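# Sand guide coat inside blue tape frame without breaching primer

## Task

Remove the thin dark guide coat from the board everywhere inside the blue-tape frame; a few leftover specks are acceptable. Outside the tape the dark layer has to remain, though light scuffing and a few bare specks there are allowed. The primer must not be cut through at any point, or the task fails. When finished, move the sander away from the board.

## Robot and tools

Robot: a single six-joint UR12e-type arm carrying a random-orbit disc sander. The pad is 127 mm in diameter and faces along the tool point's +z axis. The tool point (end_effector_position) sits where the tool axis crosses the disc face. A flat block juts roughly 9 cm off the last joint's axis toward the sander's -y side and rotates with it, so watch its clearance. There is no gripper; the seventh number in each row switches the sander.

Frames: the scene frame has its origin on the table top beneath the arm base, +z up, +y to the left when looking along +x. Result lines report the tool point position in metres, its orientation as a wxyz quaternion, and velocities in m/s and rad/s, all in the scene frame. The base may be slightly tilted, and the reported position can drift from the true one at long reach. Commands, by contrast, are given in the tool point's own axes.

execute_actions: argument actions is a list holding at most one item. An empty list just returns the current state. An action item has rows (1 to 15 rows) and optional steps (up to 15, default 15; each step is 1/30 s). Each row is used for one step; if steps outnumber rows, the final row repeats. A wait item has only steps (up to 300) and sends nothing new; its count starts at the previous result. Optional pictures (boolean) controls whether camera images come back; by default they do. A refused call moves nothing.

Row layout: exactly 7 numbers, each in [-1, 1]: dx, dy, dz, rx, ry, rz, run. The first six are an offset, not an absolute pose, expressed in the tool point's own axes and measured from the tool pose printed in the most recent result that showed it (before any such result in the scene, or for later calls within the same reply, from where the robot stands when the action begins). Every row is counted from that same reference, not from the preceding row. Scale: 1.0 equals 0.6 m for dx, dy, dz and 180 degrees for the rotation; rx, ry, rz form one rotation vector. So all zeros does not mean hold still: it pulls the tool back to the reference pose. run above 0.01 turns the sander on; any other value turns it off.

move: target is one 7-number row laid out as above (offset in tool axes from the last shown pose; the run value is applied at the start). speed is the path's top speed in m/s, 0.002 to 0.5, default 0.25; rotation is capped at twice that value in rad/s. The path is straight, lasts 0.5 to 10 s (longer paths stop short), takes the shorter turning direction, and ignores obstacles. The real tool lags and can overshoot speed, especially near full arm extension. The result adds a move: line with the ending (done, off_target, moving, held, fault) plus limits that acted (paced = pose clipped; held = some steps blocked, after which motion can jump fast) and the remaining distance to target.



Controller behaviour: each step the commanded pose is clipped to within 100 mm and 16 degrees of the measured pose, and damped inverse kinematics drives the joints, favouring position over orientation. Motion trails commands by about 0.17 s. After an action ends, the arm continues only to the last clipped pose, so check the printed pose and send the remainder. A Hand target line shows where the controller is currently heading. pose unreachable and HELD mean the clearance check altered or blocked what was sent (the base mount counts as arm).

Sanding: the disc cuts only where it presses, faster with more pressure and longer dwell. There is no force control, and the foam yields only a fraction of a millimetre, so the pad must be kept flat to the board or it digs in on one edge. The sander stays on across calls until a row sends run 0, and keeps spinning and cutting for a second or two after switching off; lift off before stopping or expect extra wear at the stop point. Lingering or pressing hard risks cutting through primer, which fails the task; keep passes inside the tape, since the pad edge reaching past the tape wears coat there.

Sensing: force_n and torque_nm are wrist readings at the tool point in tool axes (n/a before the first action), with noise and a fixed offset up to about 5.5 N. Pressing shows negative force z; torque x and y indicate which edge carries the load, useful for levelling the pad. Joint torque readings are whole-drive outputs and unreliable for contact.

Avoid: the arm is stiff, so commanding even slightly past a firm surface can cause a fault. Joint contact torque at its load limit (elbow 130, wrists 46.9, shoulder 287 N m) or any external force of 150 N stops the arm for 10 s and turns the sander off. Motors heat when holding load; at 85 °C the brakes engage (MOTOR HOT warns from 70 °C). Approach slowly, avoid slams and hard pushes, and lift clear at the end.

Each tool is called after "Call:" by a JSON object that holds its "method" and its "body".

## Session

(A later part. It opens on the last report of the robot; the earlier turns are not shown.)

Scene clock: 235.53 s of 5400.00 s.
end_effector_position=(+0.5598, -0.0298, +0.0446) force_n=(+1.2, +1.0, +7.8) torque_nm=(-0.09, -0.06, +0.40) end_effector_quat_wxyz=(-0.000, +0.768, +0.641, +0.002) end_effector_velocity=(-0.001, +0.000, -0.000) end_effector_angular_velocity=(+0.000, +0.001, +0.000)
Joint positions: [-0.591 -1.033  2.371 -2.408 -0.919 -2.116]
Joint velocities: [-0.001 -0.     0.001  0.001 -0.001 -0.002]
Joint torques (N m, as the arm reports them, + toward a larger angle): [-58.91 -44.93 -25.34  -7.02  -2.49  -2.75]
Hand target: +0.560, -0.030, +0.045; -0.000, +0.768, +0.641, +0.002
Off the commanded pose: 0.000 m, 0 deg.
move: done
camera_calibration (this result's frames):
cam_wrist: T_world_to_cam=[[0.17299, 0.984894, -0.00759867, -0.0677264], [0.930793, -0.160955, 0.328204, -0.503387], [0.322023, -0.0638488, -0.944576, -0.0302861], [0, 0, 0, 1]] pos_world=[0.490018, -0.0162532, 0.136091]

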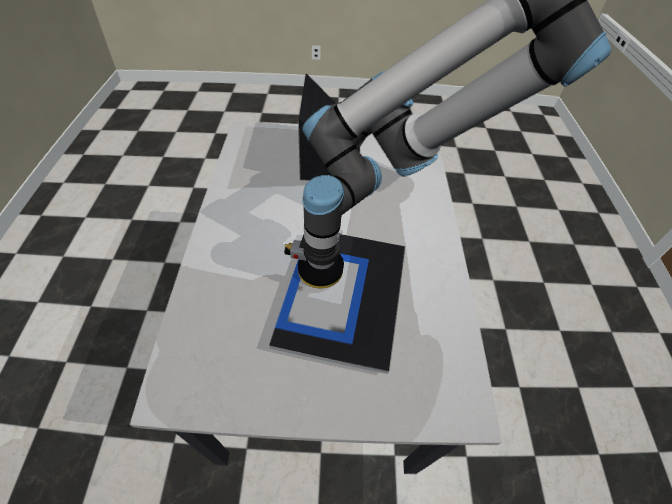

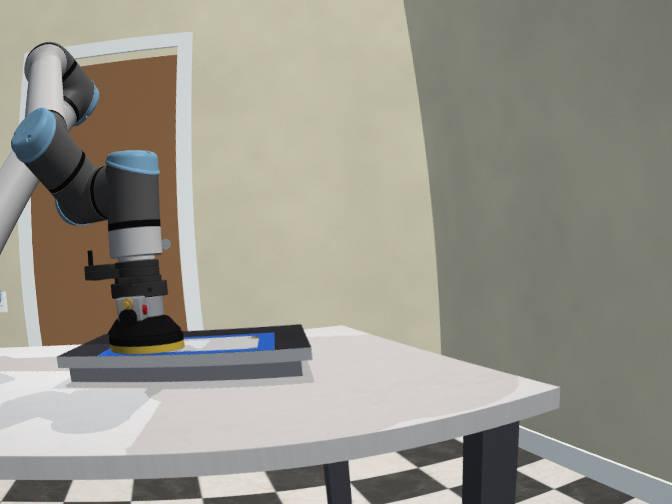

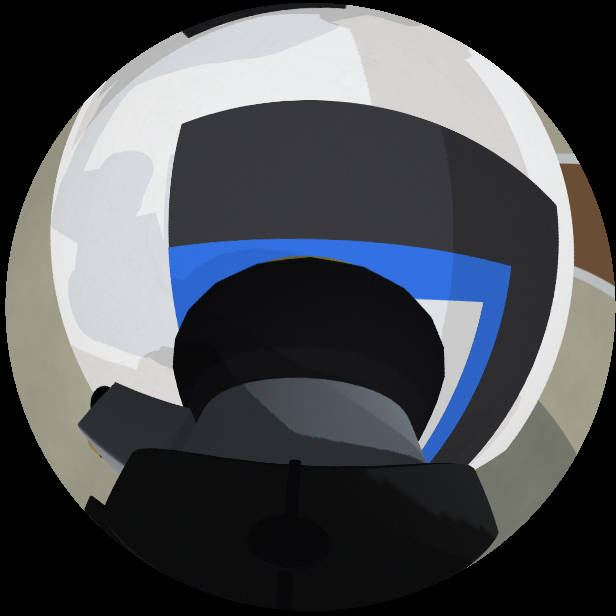

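Call:
{"method": "execute_actions", "body": {"actions": [{"rows":[[0,0,0.001,-0.0005,0,0,1],[0,0,0.002,-0.0005,0,0,1],[0,0,0.003,-0.0005,0,0,1],[0,0,0.0035,-0.0005,0,0,1]],"steps":15}], "pictures": false}}

Call:
{"method": "execute_actions", "body": {"actions": [{"rows":[[0,0,0,0,0,0,1]],"steps":15}], "pictures": false}}

Call:
{"method": "move", "body": {"target": [0,0.225,0.0008,0.0007,0,0,1], "speed": 0.08}}

Call:
{"method": "execute_actions", "body": {"actions": [{"rows":[[0,0,0,0,0,0,1]],"steps":10}], "pictures": false}}

Call:
{"method": "move", "body": {"target": [0.1033,0,0.00035,0,-0.0025,0,1], "speed": 0.08}}

Call:
{"method": "execute_actions", "body": {"actions": [{"rows":[[0,0,0,0,0,0,1]],"steps":15}], "pictures": false}}

Call:
{"method": "execute_actions", "body": {"actions": [{"rows":[[0,0,0,0,0,0,1]],"steps":10}], "pictures": false}}

Call:
{"method": "move", "body": {"target": [0,0,-0.01,0,0,0,0], "speed": 0.03}}

Call:
{"method": "move", "body": {"target": [0.3,-0.1,-0.25,0,0,0,0], "speed": 0.3}}

Call:
{"method": "zoom_image", "body": {"camera": "cam_high", "region": [250, 220, 430, 380]}}

Scene clock: 250.60 s of 5400.00 s.
end_effector_position=(+0.5599, -0.0298, +0.0426) force_n=(+0.4, -5.7, -21.1) torque_nm=(-0.24, -0.19, +0.07) end_effector_quat_wxyz=(+0.000, +0.767, +0.641, +0.003) end_effector_velocity=(-0.001, -0.000, -0.001) end_effector_angular_velocity=(-0.000, +0.002, -0.001)
Joint positions: [-0.589 -1.03   2.372 -2.416 -0.918 -2.113]
Joint velocities: [ 0.     0.001  0.001  0.    -0.002  0.   ]
Joint torques (N m, as the arm reports them, + toward a larger angle): [-29.5  -17.67 -14.66  -3.96   1.58   2.52]
Hand target: +0.560, -0.030, +0.042; +0.000, +0.768, +0.641, +0.003
Off the commanded pose: 0.000 m, 0 deg.
Steps of this call (steps 1 to 437: nothing new was sent; steps 438 to 452: all 15 steps of this action). Readings (end_effector_position | what the end effector reports):
438: (+0.5597, -0.0297, +0.0446) | force_n=(-0.3, +3.2, +4.1) torque_nm=(+0.29, +0.36, -0.16)
439: (+0.5597, -0.0298, +0.0445) | force_n=(+2.8, +1.8, +0.2) torque_nm=(+0.09, -0.17, -0.12)
441: (+0.5597, -0.0298, +0.0440) | force_n=(-0.4, +1.6, +8.3) torque_nm=(-0.04, +0.38, +0.09)
445: (+0.5598, -0.0298, +0.0428) | force_n=(+1.8, -1.0, -6.8) torque_nm=(-0.03, -0.04, +0.33)
452: the state above

Scene clock: 251.10 s of 5400.00 s.
end_effector_position=(+0.5599, -0.0298, +0.0426) force_n=(-1.9, -3.1, -21.0) torque_nm=(+0.43, +0.03, -0.09) end_effector_quat_wxyz=(+0.000, +0.767, +0.641, +0.003) end_effector_velocity=(+0.001, -0.000, +0.000) end_effector_angular_velocity=(-0.001, +0.000, +0.002)
Joint positions: [-0.589 -1.03   2.372 -2.417 -0.918 -2.113]
Joint velocities: [ 0.001  0.    -0.001 -0.    -0.    -0.001]
Joint torques (N m, as the arm reports them, + toward a larger angle): [-35.61 -23.62 -17.69  -1.88   0.66   1.77]
Hand target: +0.560, -0.030, +0.043; +0.000, +0.767, +0.641, +0.003
Off the commanded pose: 0.000 m, 0 deg.
Steps of this call (steps 1 to 15: all 15 steps of this action). Readings (end_effector_position | what the end effector reports):
1: (+0.5599, -0.0298, +0.0426) | force_n=(+3.7, +2.0, -17.6) torque_nm=(+0.16, -0.98, +0.02)
2: (+0.5599, -0.0298, +0.0426) | force_n=(+3.2, -0.2, -19.8) torque_nm=(-0.60, -0.49, +0.09)
4: (+0.5599, -0.0298, +0.0426) | force_n=(+1.4, -3.6, -21.1) torque_nm=(+0.24, -0.47, +0.03)
8: (+0.5599, -0.0298, +0.0426) | force_n=(+0.0, -1.5, -23.7) torque_nm=(+0.20, -0.33, +0.11)
15: the state above

Scene clock: 253.40 s of 5400.00 s.
end_effector_position=(+0.6926, -0.0537, +0.0426) force_n=(+0.2, -3.9, -19.6) torque_nm=(+0.02, -0.16, -0.08) end_effector_quat_wxyz=(-0.000, +0.767, +0.641, +0.002) end_effector_velocity=(+0.002, -0.001, +0.000) end_effector_angular_velocity=(-0.001, +0.001, -0.000)
Joint positions: [-0.507 -0.9    2.114 -2.344 -0.882 -2.021]
Joint velocities: [ 0.001  0.002 -0.004  0.002 -0.001  0.001]
Joint torques (N m, as the arm reports them, + toward a larger angle): [-37.03 -30.87 -28.56   1.1    1.58   2.85]
Hand target: +0.693, -0.054, +0.043; -0.000, +0.767, +0.641, +0.002
Off the commanded pose: 0.000 m, 0 deg.
move: done
camera_calibration (this result's frames):
cam_wrist: T_world_to_cam=[[0.172832, 0.984922, -0.00755374, -0.0670385], [0.930946, -0.160846, 0.327824, -0.630343], [0.321666, -0.0636906, -0.944709, -0.0762008], [0, 0, 0, 1]] pos_world=[0.622913, -0.0402136, 0.134148]

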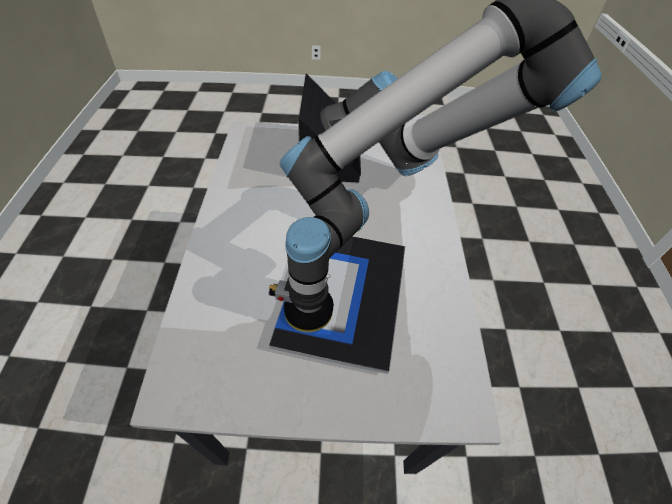

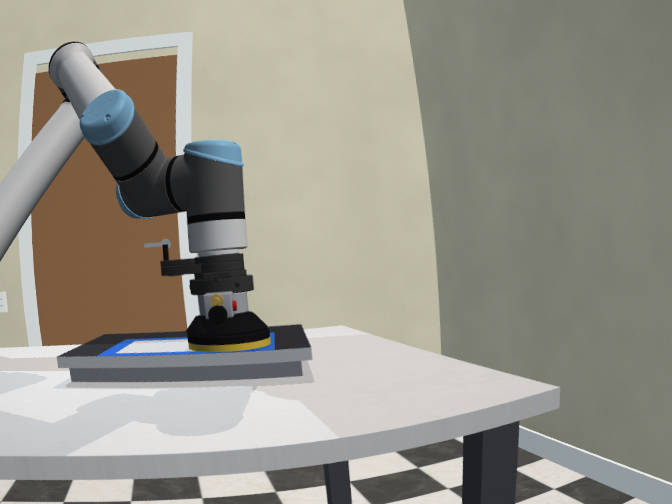

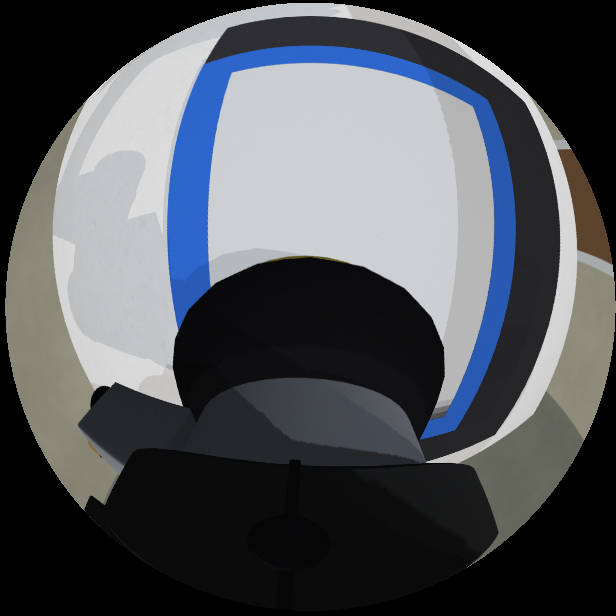

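Scene clock: 253.73 s of 5400.00 s.
end_effector_position=(+0.6927, -0.0537, +0.0426) force_n=(-2.0, +0.0, -11.7) torque_nm=(-0.64, +0.33, +0.22) end_effector_quat_wxyz=(-0.000, +0.767, +0.641, +0.002) end_effector_velocity=(+0.000, -0.000, +0.000) end_effector_angular_velocity=(+0.001, +0.000, -0.001)
Joint positions: [-0.507 -0.9    2.114 -2.344 -0.881 -2.021]
Joint velocities: [-0.     0.001 -0.001  0.001  0.001 -0.   ]
Joint torques (N m, as the arm reports them, + toward a larger angle): [-45.09 -43.46 -21.99  -1.1    0.93   1.6 ]
Hand target: +0.693, -0.054, +0.043; -0.000, +0.767, +0.641, +0.002
Off the commanded pose: 0.000 m, 0 deg.
Steps of this call (steps 1 to 10: all 10 steps of this action). Readings (end_effector_position | what the end effector reports):
1: (+0.6927, -0.0537, +0.0426) | force_n=(+3.0, -1.6, -16.1) torque_nm=(-0.25, -0.78, +0.15)
2: (+0.6927, -0.0537, +0.0426) | force_n=(-0.7, +1.5, -10.8) torque_nm=(-0.36, +0.11, +0.15)
4: (+0.6927, -0.0537, +0.0426) | force_n=(-0.4, -8.2, -21.7) torque_nm=(-0.62, -0.16, -0.03)
8: (+0.6927, -0.0537, +0.0426) | force_n=(-1.8, -2.0, -22.9) torque_nm=(+0.16, +0.15, -0.06)
10: the state above

Scene clock: 255.13 s of 5400.00 s.
end_effector_position=(+0.7036, +0.0072, +0.0426) force_n=(-0.3, +1.3, -17.2) torque_nm=(-0.06, +0.65, +0.23) end_effector_quat_wxyz=(+0.002, +0.768, +0.641, -0.001) end_effector_velocity=(-0.000, +0.003, -0.001) end_effector_angular_velocity=(+0.002, +0.001, +0.000)
Joint positions: [-0.442 -0.968  2.118 -2.333 -0.862 -1.941]
Joint velocities: [ 0.003 -0.002  0.001  0.001  0.003  0.002]
Joint torques (N m, as the arm reports them, + toward a larger angle): [-35.84 -50.15 -29.78  -0.06   1.51   2.51]
Hand target: +0.704, +0.007, +0.043; +0.002, +0.767, +0.641, -0.001
Off the commanded pose: 0.000 m, 0 deg.
move: done
camera_calibration (this result's frames):
cam_wrist: T_world_to_cam=[[0.172942, 0.984814, -0.0152188, -0.128692], [0.931422, -0.158503, 0.327612, -0.631067], [0.320225, -0.0708332, -0.94469, -0.0748106], [0, 0, 0, 1]] pos_world=[0.634002, 0.0214125, 0.134114]

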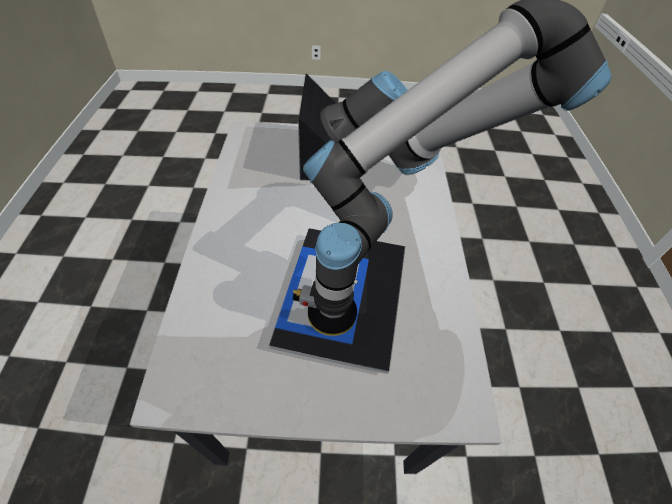

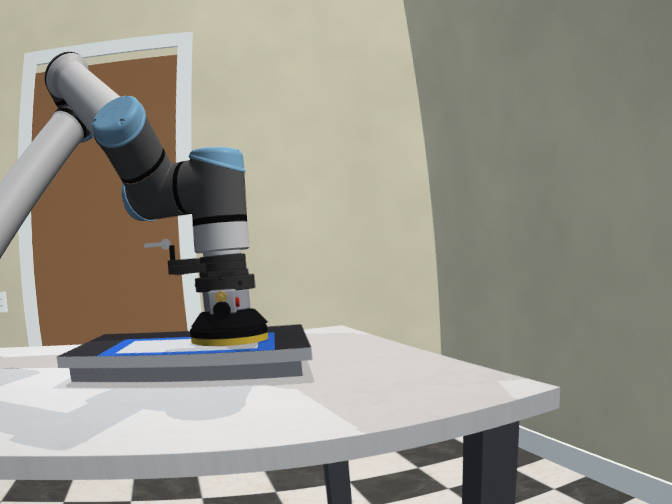

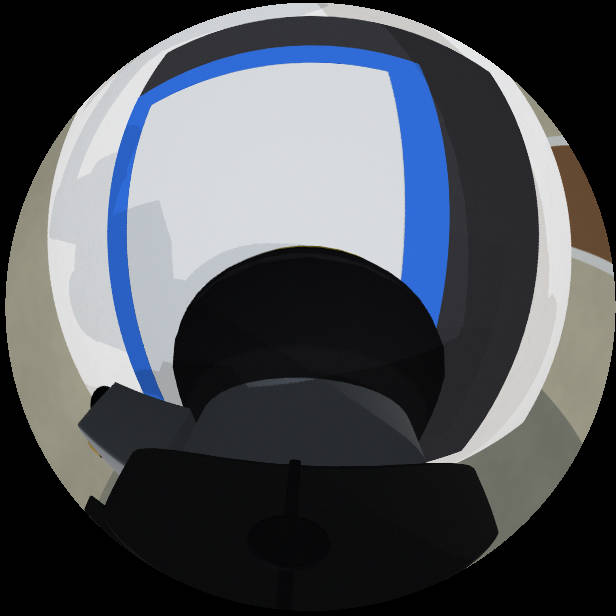

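Scene clock: 255.63 s of 5400.00 s.
end_effector_position=(+0.7036, +0.0073, +0.0426) force_n=(+0.5, +0.5, -20.3) torque_nm=(-0.39, +0.52, +0.24) end_effector_quat_wxyz=(+0.002, +0.768, +0.641, -0.001) end_effector_velocity=(+0.001, +0.001, +0.000) end_effector_angular_velocity=(-0.002, -0.000, +0.003)
Joint positions: [-0.442 -0.968  2.118 -2.333 -0.862 -1.941]
Joint velocities: [ 0.001 -0.001 -0.002 -0.    -0.001 -0.   ]
Joint torques (N m, as the arm reports them, + toward a larger angle): [-53.6  -35.23 -25.98  -1.58  -0.61  -1.97]
Hand target: +0.704, +0.007, +0.043; +0.002, +0.768, +0.641, -0.001
Off the commanded pose: 0.000 m, 0 deg.
Steps of this call (steps 1 to 15: all 15 steps of this action). Readings (end_effector_position | what the end effector reports):
1: (+0.7036, +0.0073, +0.0426) | force_n=(-4.4, -6.3, -19.5) torque_nm=(-0.25, +0.85, +0.03)
2: (+0.7036, +0.0073, +0.0426) | force_n=(-4.2, -3.7, -19.5) torque_nm=(-0.24, +0.72, +0.14)
4: (+0.7036, +0.0073, +0.0426) | force_n=(-3.0, -1.9, -18.6) torque_nm=(-0.23, +1.10, +0.21)
8: (+0.7036, +0.0073, +0.0426) | force_n=(-8.2, -0.8, -15.9) torque_nm=(+0.03, +1.82, +0.03)
15: the state above

Scene clock: 255.97 s of 5400.00 s.
end_effector_position=(+0.7036, +0.0073, +0.0426) force_n=(+0.2, -3.6, -19.1) torque_nm=(-0.21, -0.02, +0.26) end_effector_quat_wxyz=(+0.002, +0.768, +0.641, -0.001) end_effector_velocity=(-0.001, -0.000, -0.000) end_effector_angular_velocity=(+0.000, +0.001, -0.001)
Joint positions: [-0.442 -0.968  2.118 -2.333 -0.862 -1.941]
Joint velocities: [-0.     0.     0.001 -0.    -0.     0.   ]
Joint torques (N m, as the arm reports them, + toward a larger angle): [-52.7  -36.3  -24.64  -1.28  -0.75  -2.22]
Hand target: +0.704, +0.007, +0.043; +0.002, +0.768, +0.641, -0.001
Off the commanded pose: 0.000 m, 0 deg.
Steps of this call (steps 1 to 10: all 10 steps of this action). Readings (end_effector_position | what the end effector reports):
1: (+0.7036, +0.0073, +0.0426) | force_n=(-1.2, -4.2, -17.7) torque_nm=(-0.16, +0.66, +0.03)
2: (+0.7036, +0.0073, +0.0426) | force_n=(+0.7, -3.6, -22.0) torque_nm=(-0.24, +0.07, +0.07)
4: (+0.7036, +0.0073, +0.0426) | force_n=(-1.4, -3.9, -13.6) torque_nm=(-0.90, +0.88, +0.25)
8: (+0.7036, +0.0073, +0.0426) | force_n=(-2.1, -2.7, -20.2) torque_nm=(-0.66, +0.84, +0.04)
10: the state above

Scene clock: 256.90 s of 5400.00 s.
end_effector_position=(+0.7036, +0.0073, +0.0485) force_n=(-2.5, -1.4, +0.4) torque_nm=(-0.24, +0.58, +0.09) end_effector_quat_wxyz=(+0.002, +0.768, +0.641, -0.001) end_effector_velocity=(-0.000, -0.000, +0.002) end_effector_angular_velocity=(+0.001, -0.001, -0.001)
Joint positions: [-0.448 -0.976  2.116 -2.32  -0.865 -1.948]
Joint velocities: [-0.003 -0.002  0.     0.003  0.001 -0.002]
Joint torques (N m, as the arm reports them, + toward a larger angle): [-67.1  -58.73 -36.21  -1.36  -2.85  -3.11]
Hand target: +0.704, +0.007, +0.049; +0.002, +0.768, +0.641, -0.001
Off the commanded pose: 0.000 m, 0 deg.
move: done
camera_calibration (this result's frames):
cam_wrist: T_world_to_cam=[[0.172968, 0.98481, -0.0152082, -0.128692], [0.931417, -0.158531, 0.327613, -0.632997], [0.320226, -0.0708317, -0.94469, -0.0692332], [0, 0, 0, 1]] pos_world=[0.634014, 0.0214831, 0.140017]

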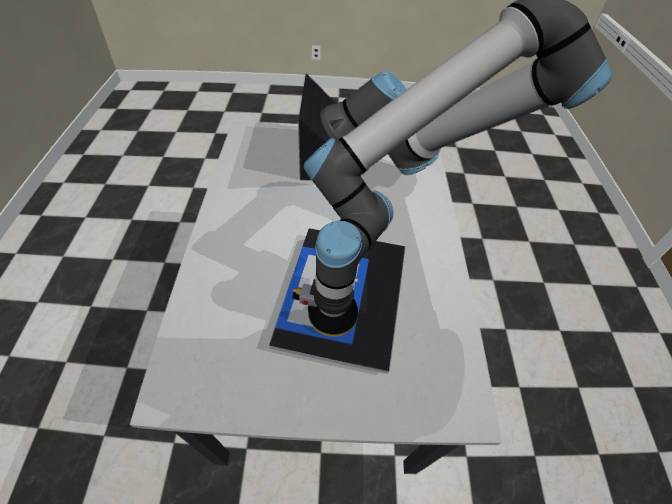

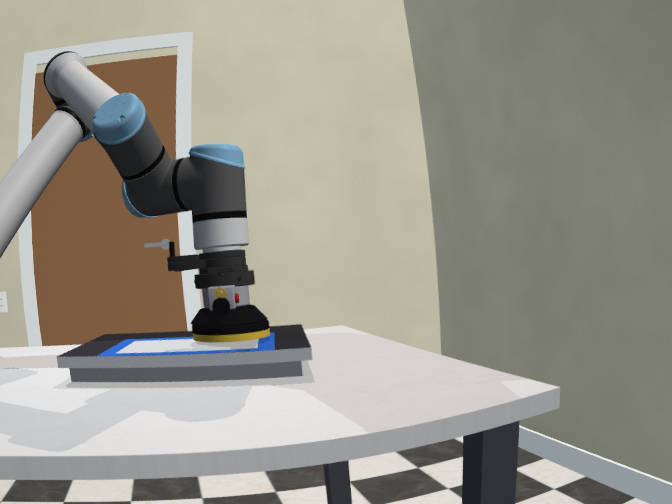

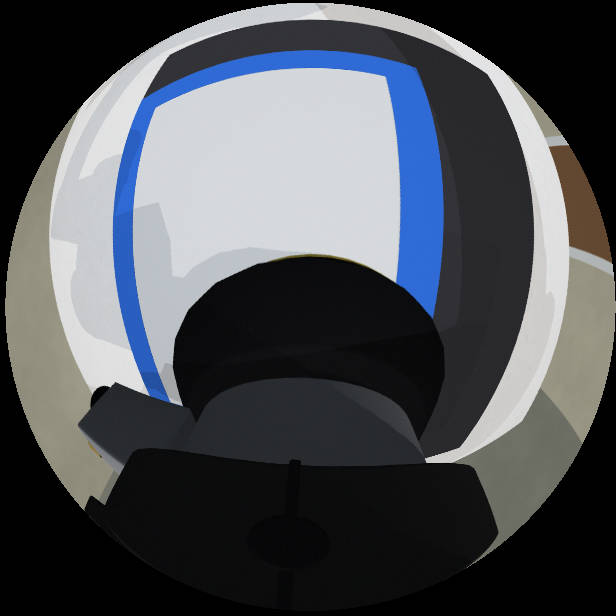

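Scene clock: 258.27 s of 5400.00 s.
end_effector_position=(+0.6764, +0.1957, +0.1976) force_n=(-2.0, -2.0, +4.7) torque_nm=(-0.42, +0.49, +0.27) end_effector_quat_wxyz=(+0.002, +0.768, +0.641, -0.001) end_effector_velocity=(-0.000, -0.000, +0.002) end_effector_angular_velocity=(-0.000, -0.000, -0.001)
Joint positions: [-0.428 -1.373  2.089 -1.912 -0.857 -1.923]
Joint velocities: [-0.002 -0.002 -0.001  0.003 -0.001 -0.001]
Joint torques (N m, as the arm reports them, + toward a larger angle): [-55.58 -38.41 -46.65  -1.35  -2.74  -2.92]
Hand target: +0.676, +0.196, +0.198; +0.002, +0.768, +0.641, -0.001
Off the commanded pose: 0.000 m, 0 deg.
move: done
camera_calibration (this result's frames):
cam_wrist: T_world_to_cam=[[0.172982, 0.984808, -0.0151706, -0.307273], [0.931422, -0.158558, 0.327587, -0.626678], [0.320204, -0.0707968, -0.944699, 0.0936768], [0, 0, 0, 1]] pos_world=[0.606859, 0.209872, 0.289126]

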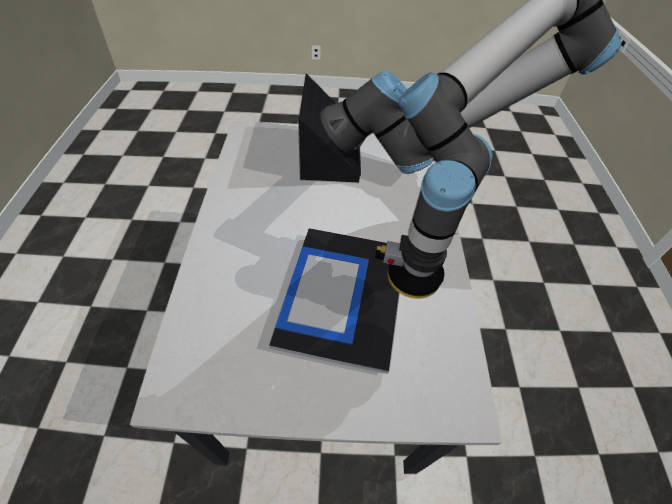

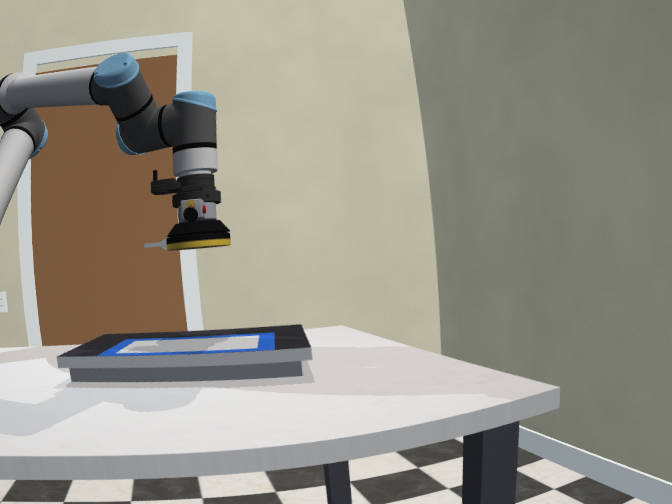

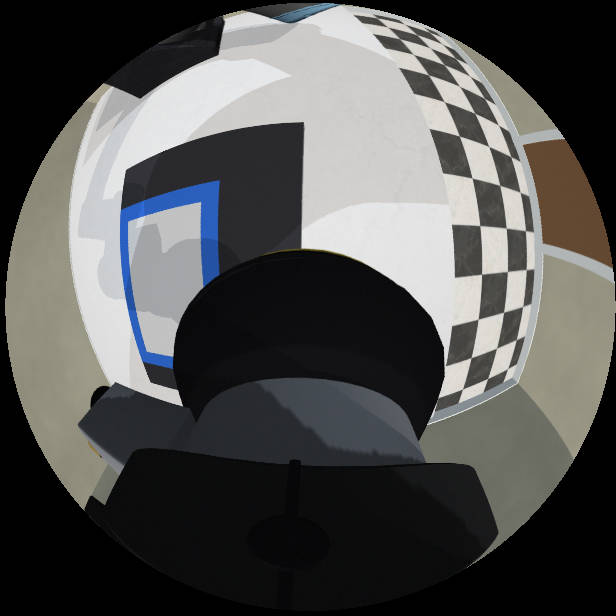

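Region (250, 220, 430, 380) of cam_high's 672x504 image, scaled by 2.800, with more detail than that image has.

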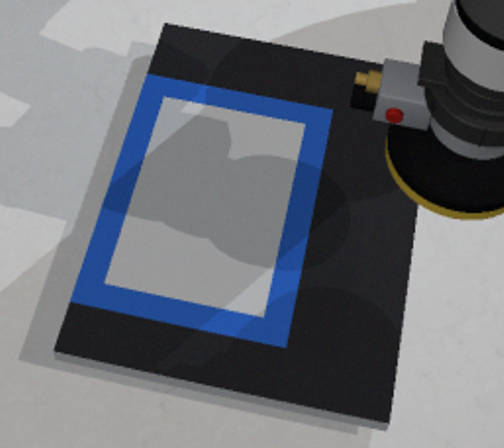

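Call:
{"method": "finished_scene", "body": {"scene": 1}}

The scene is finished: the task was done.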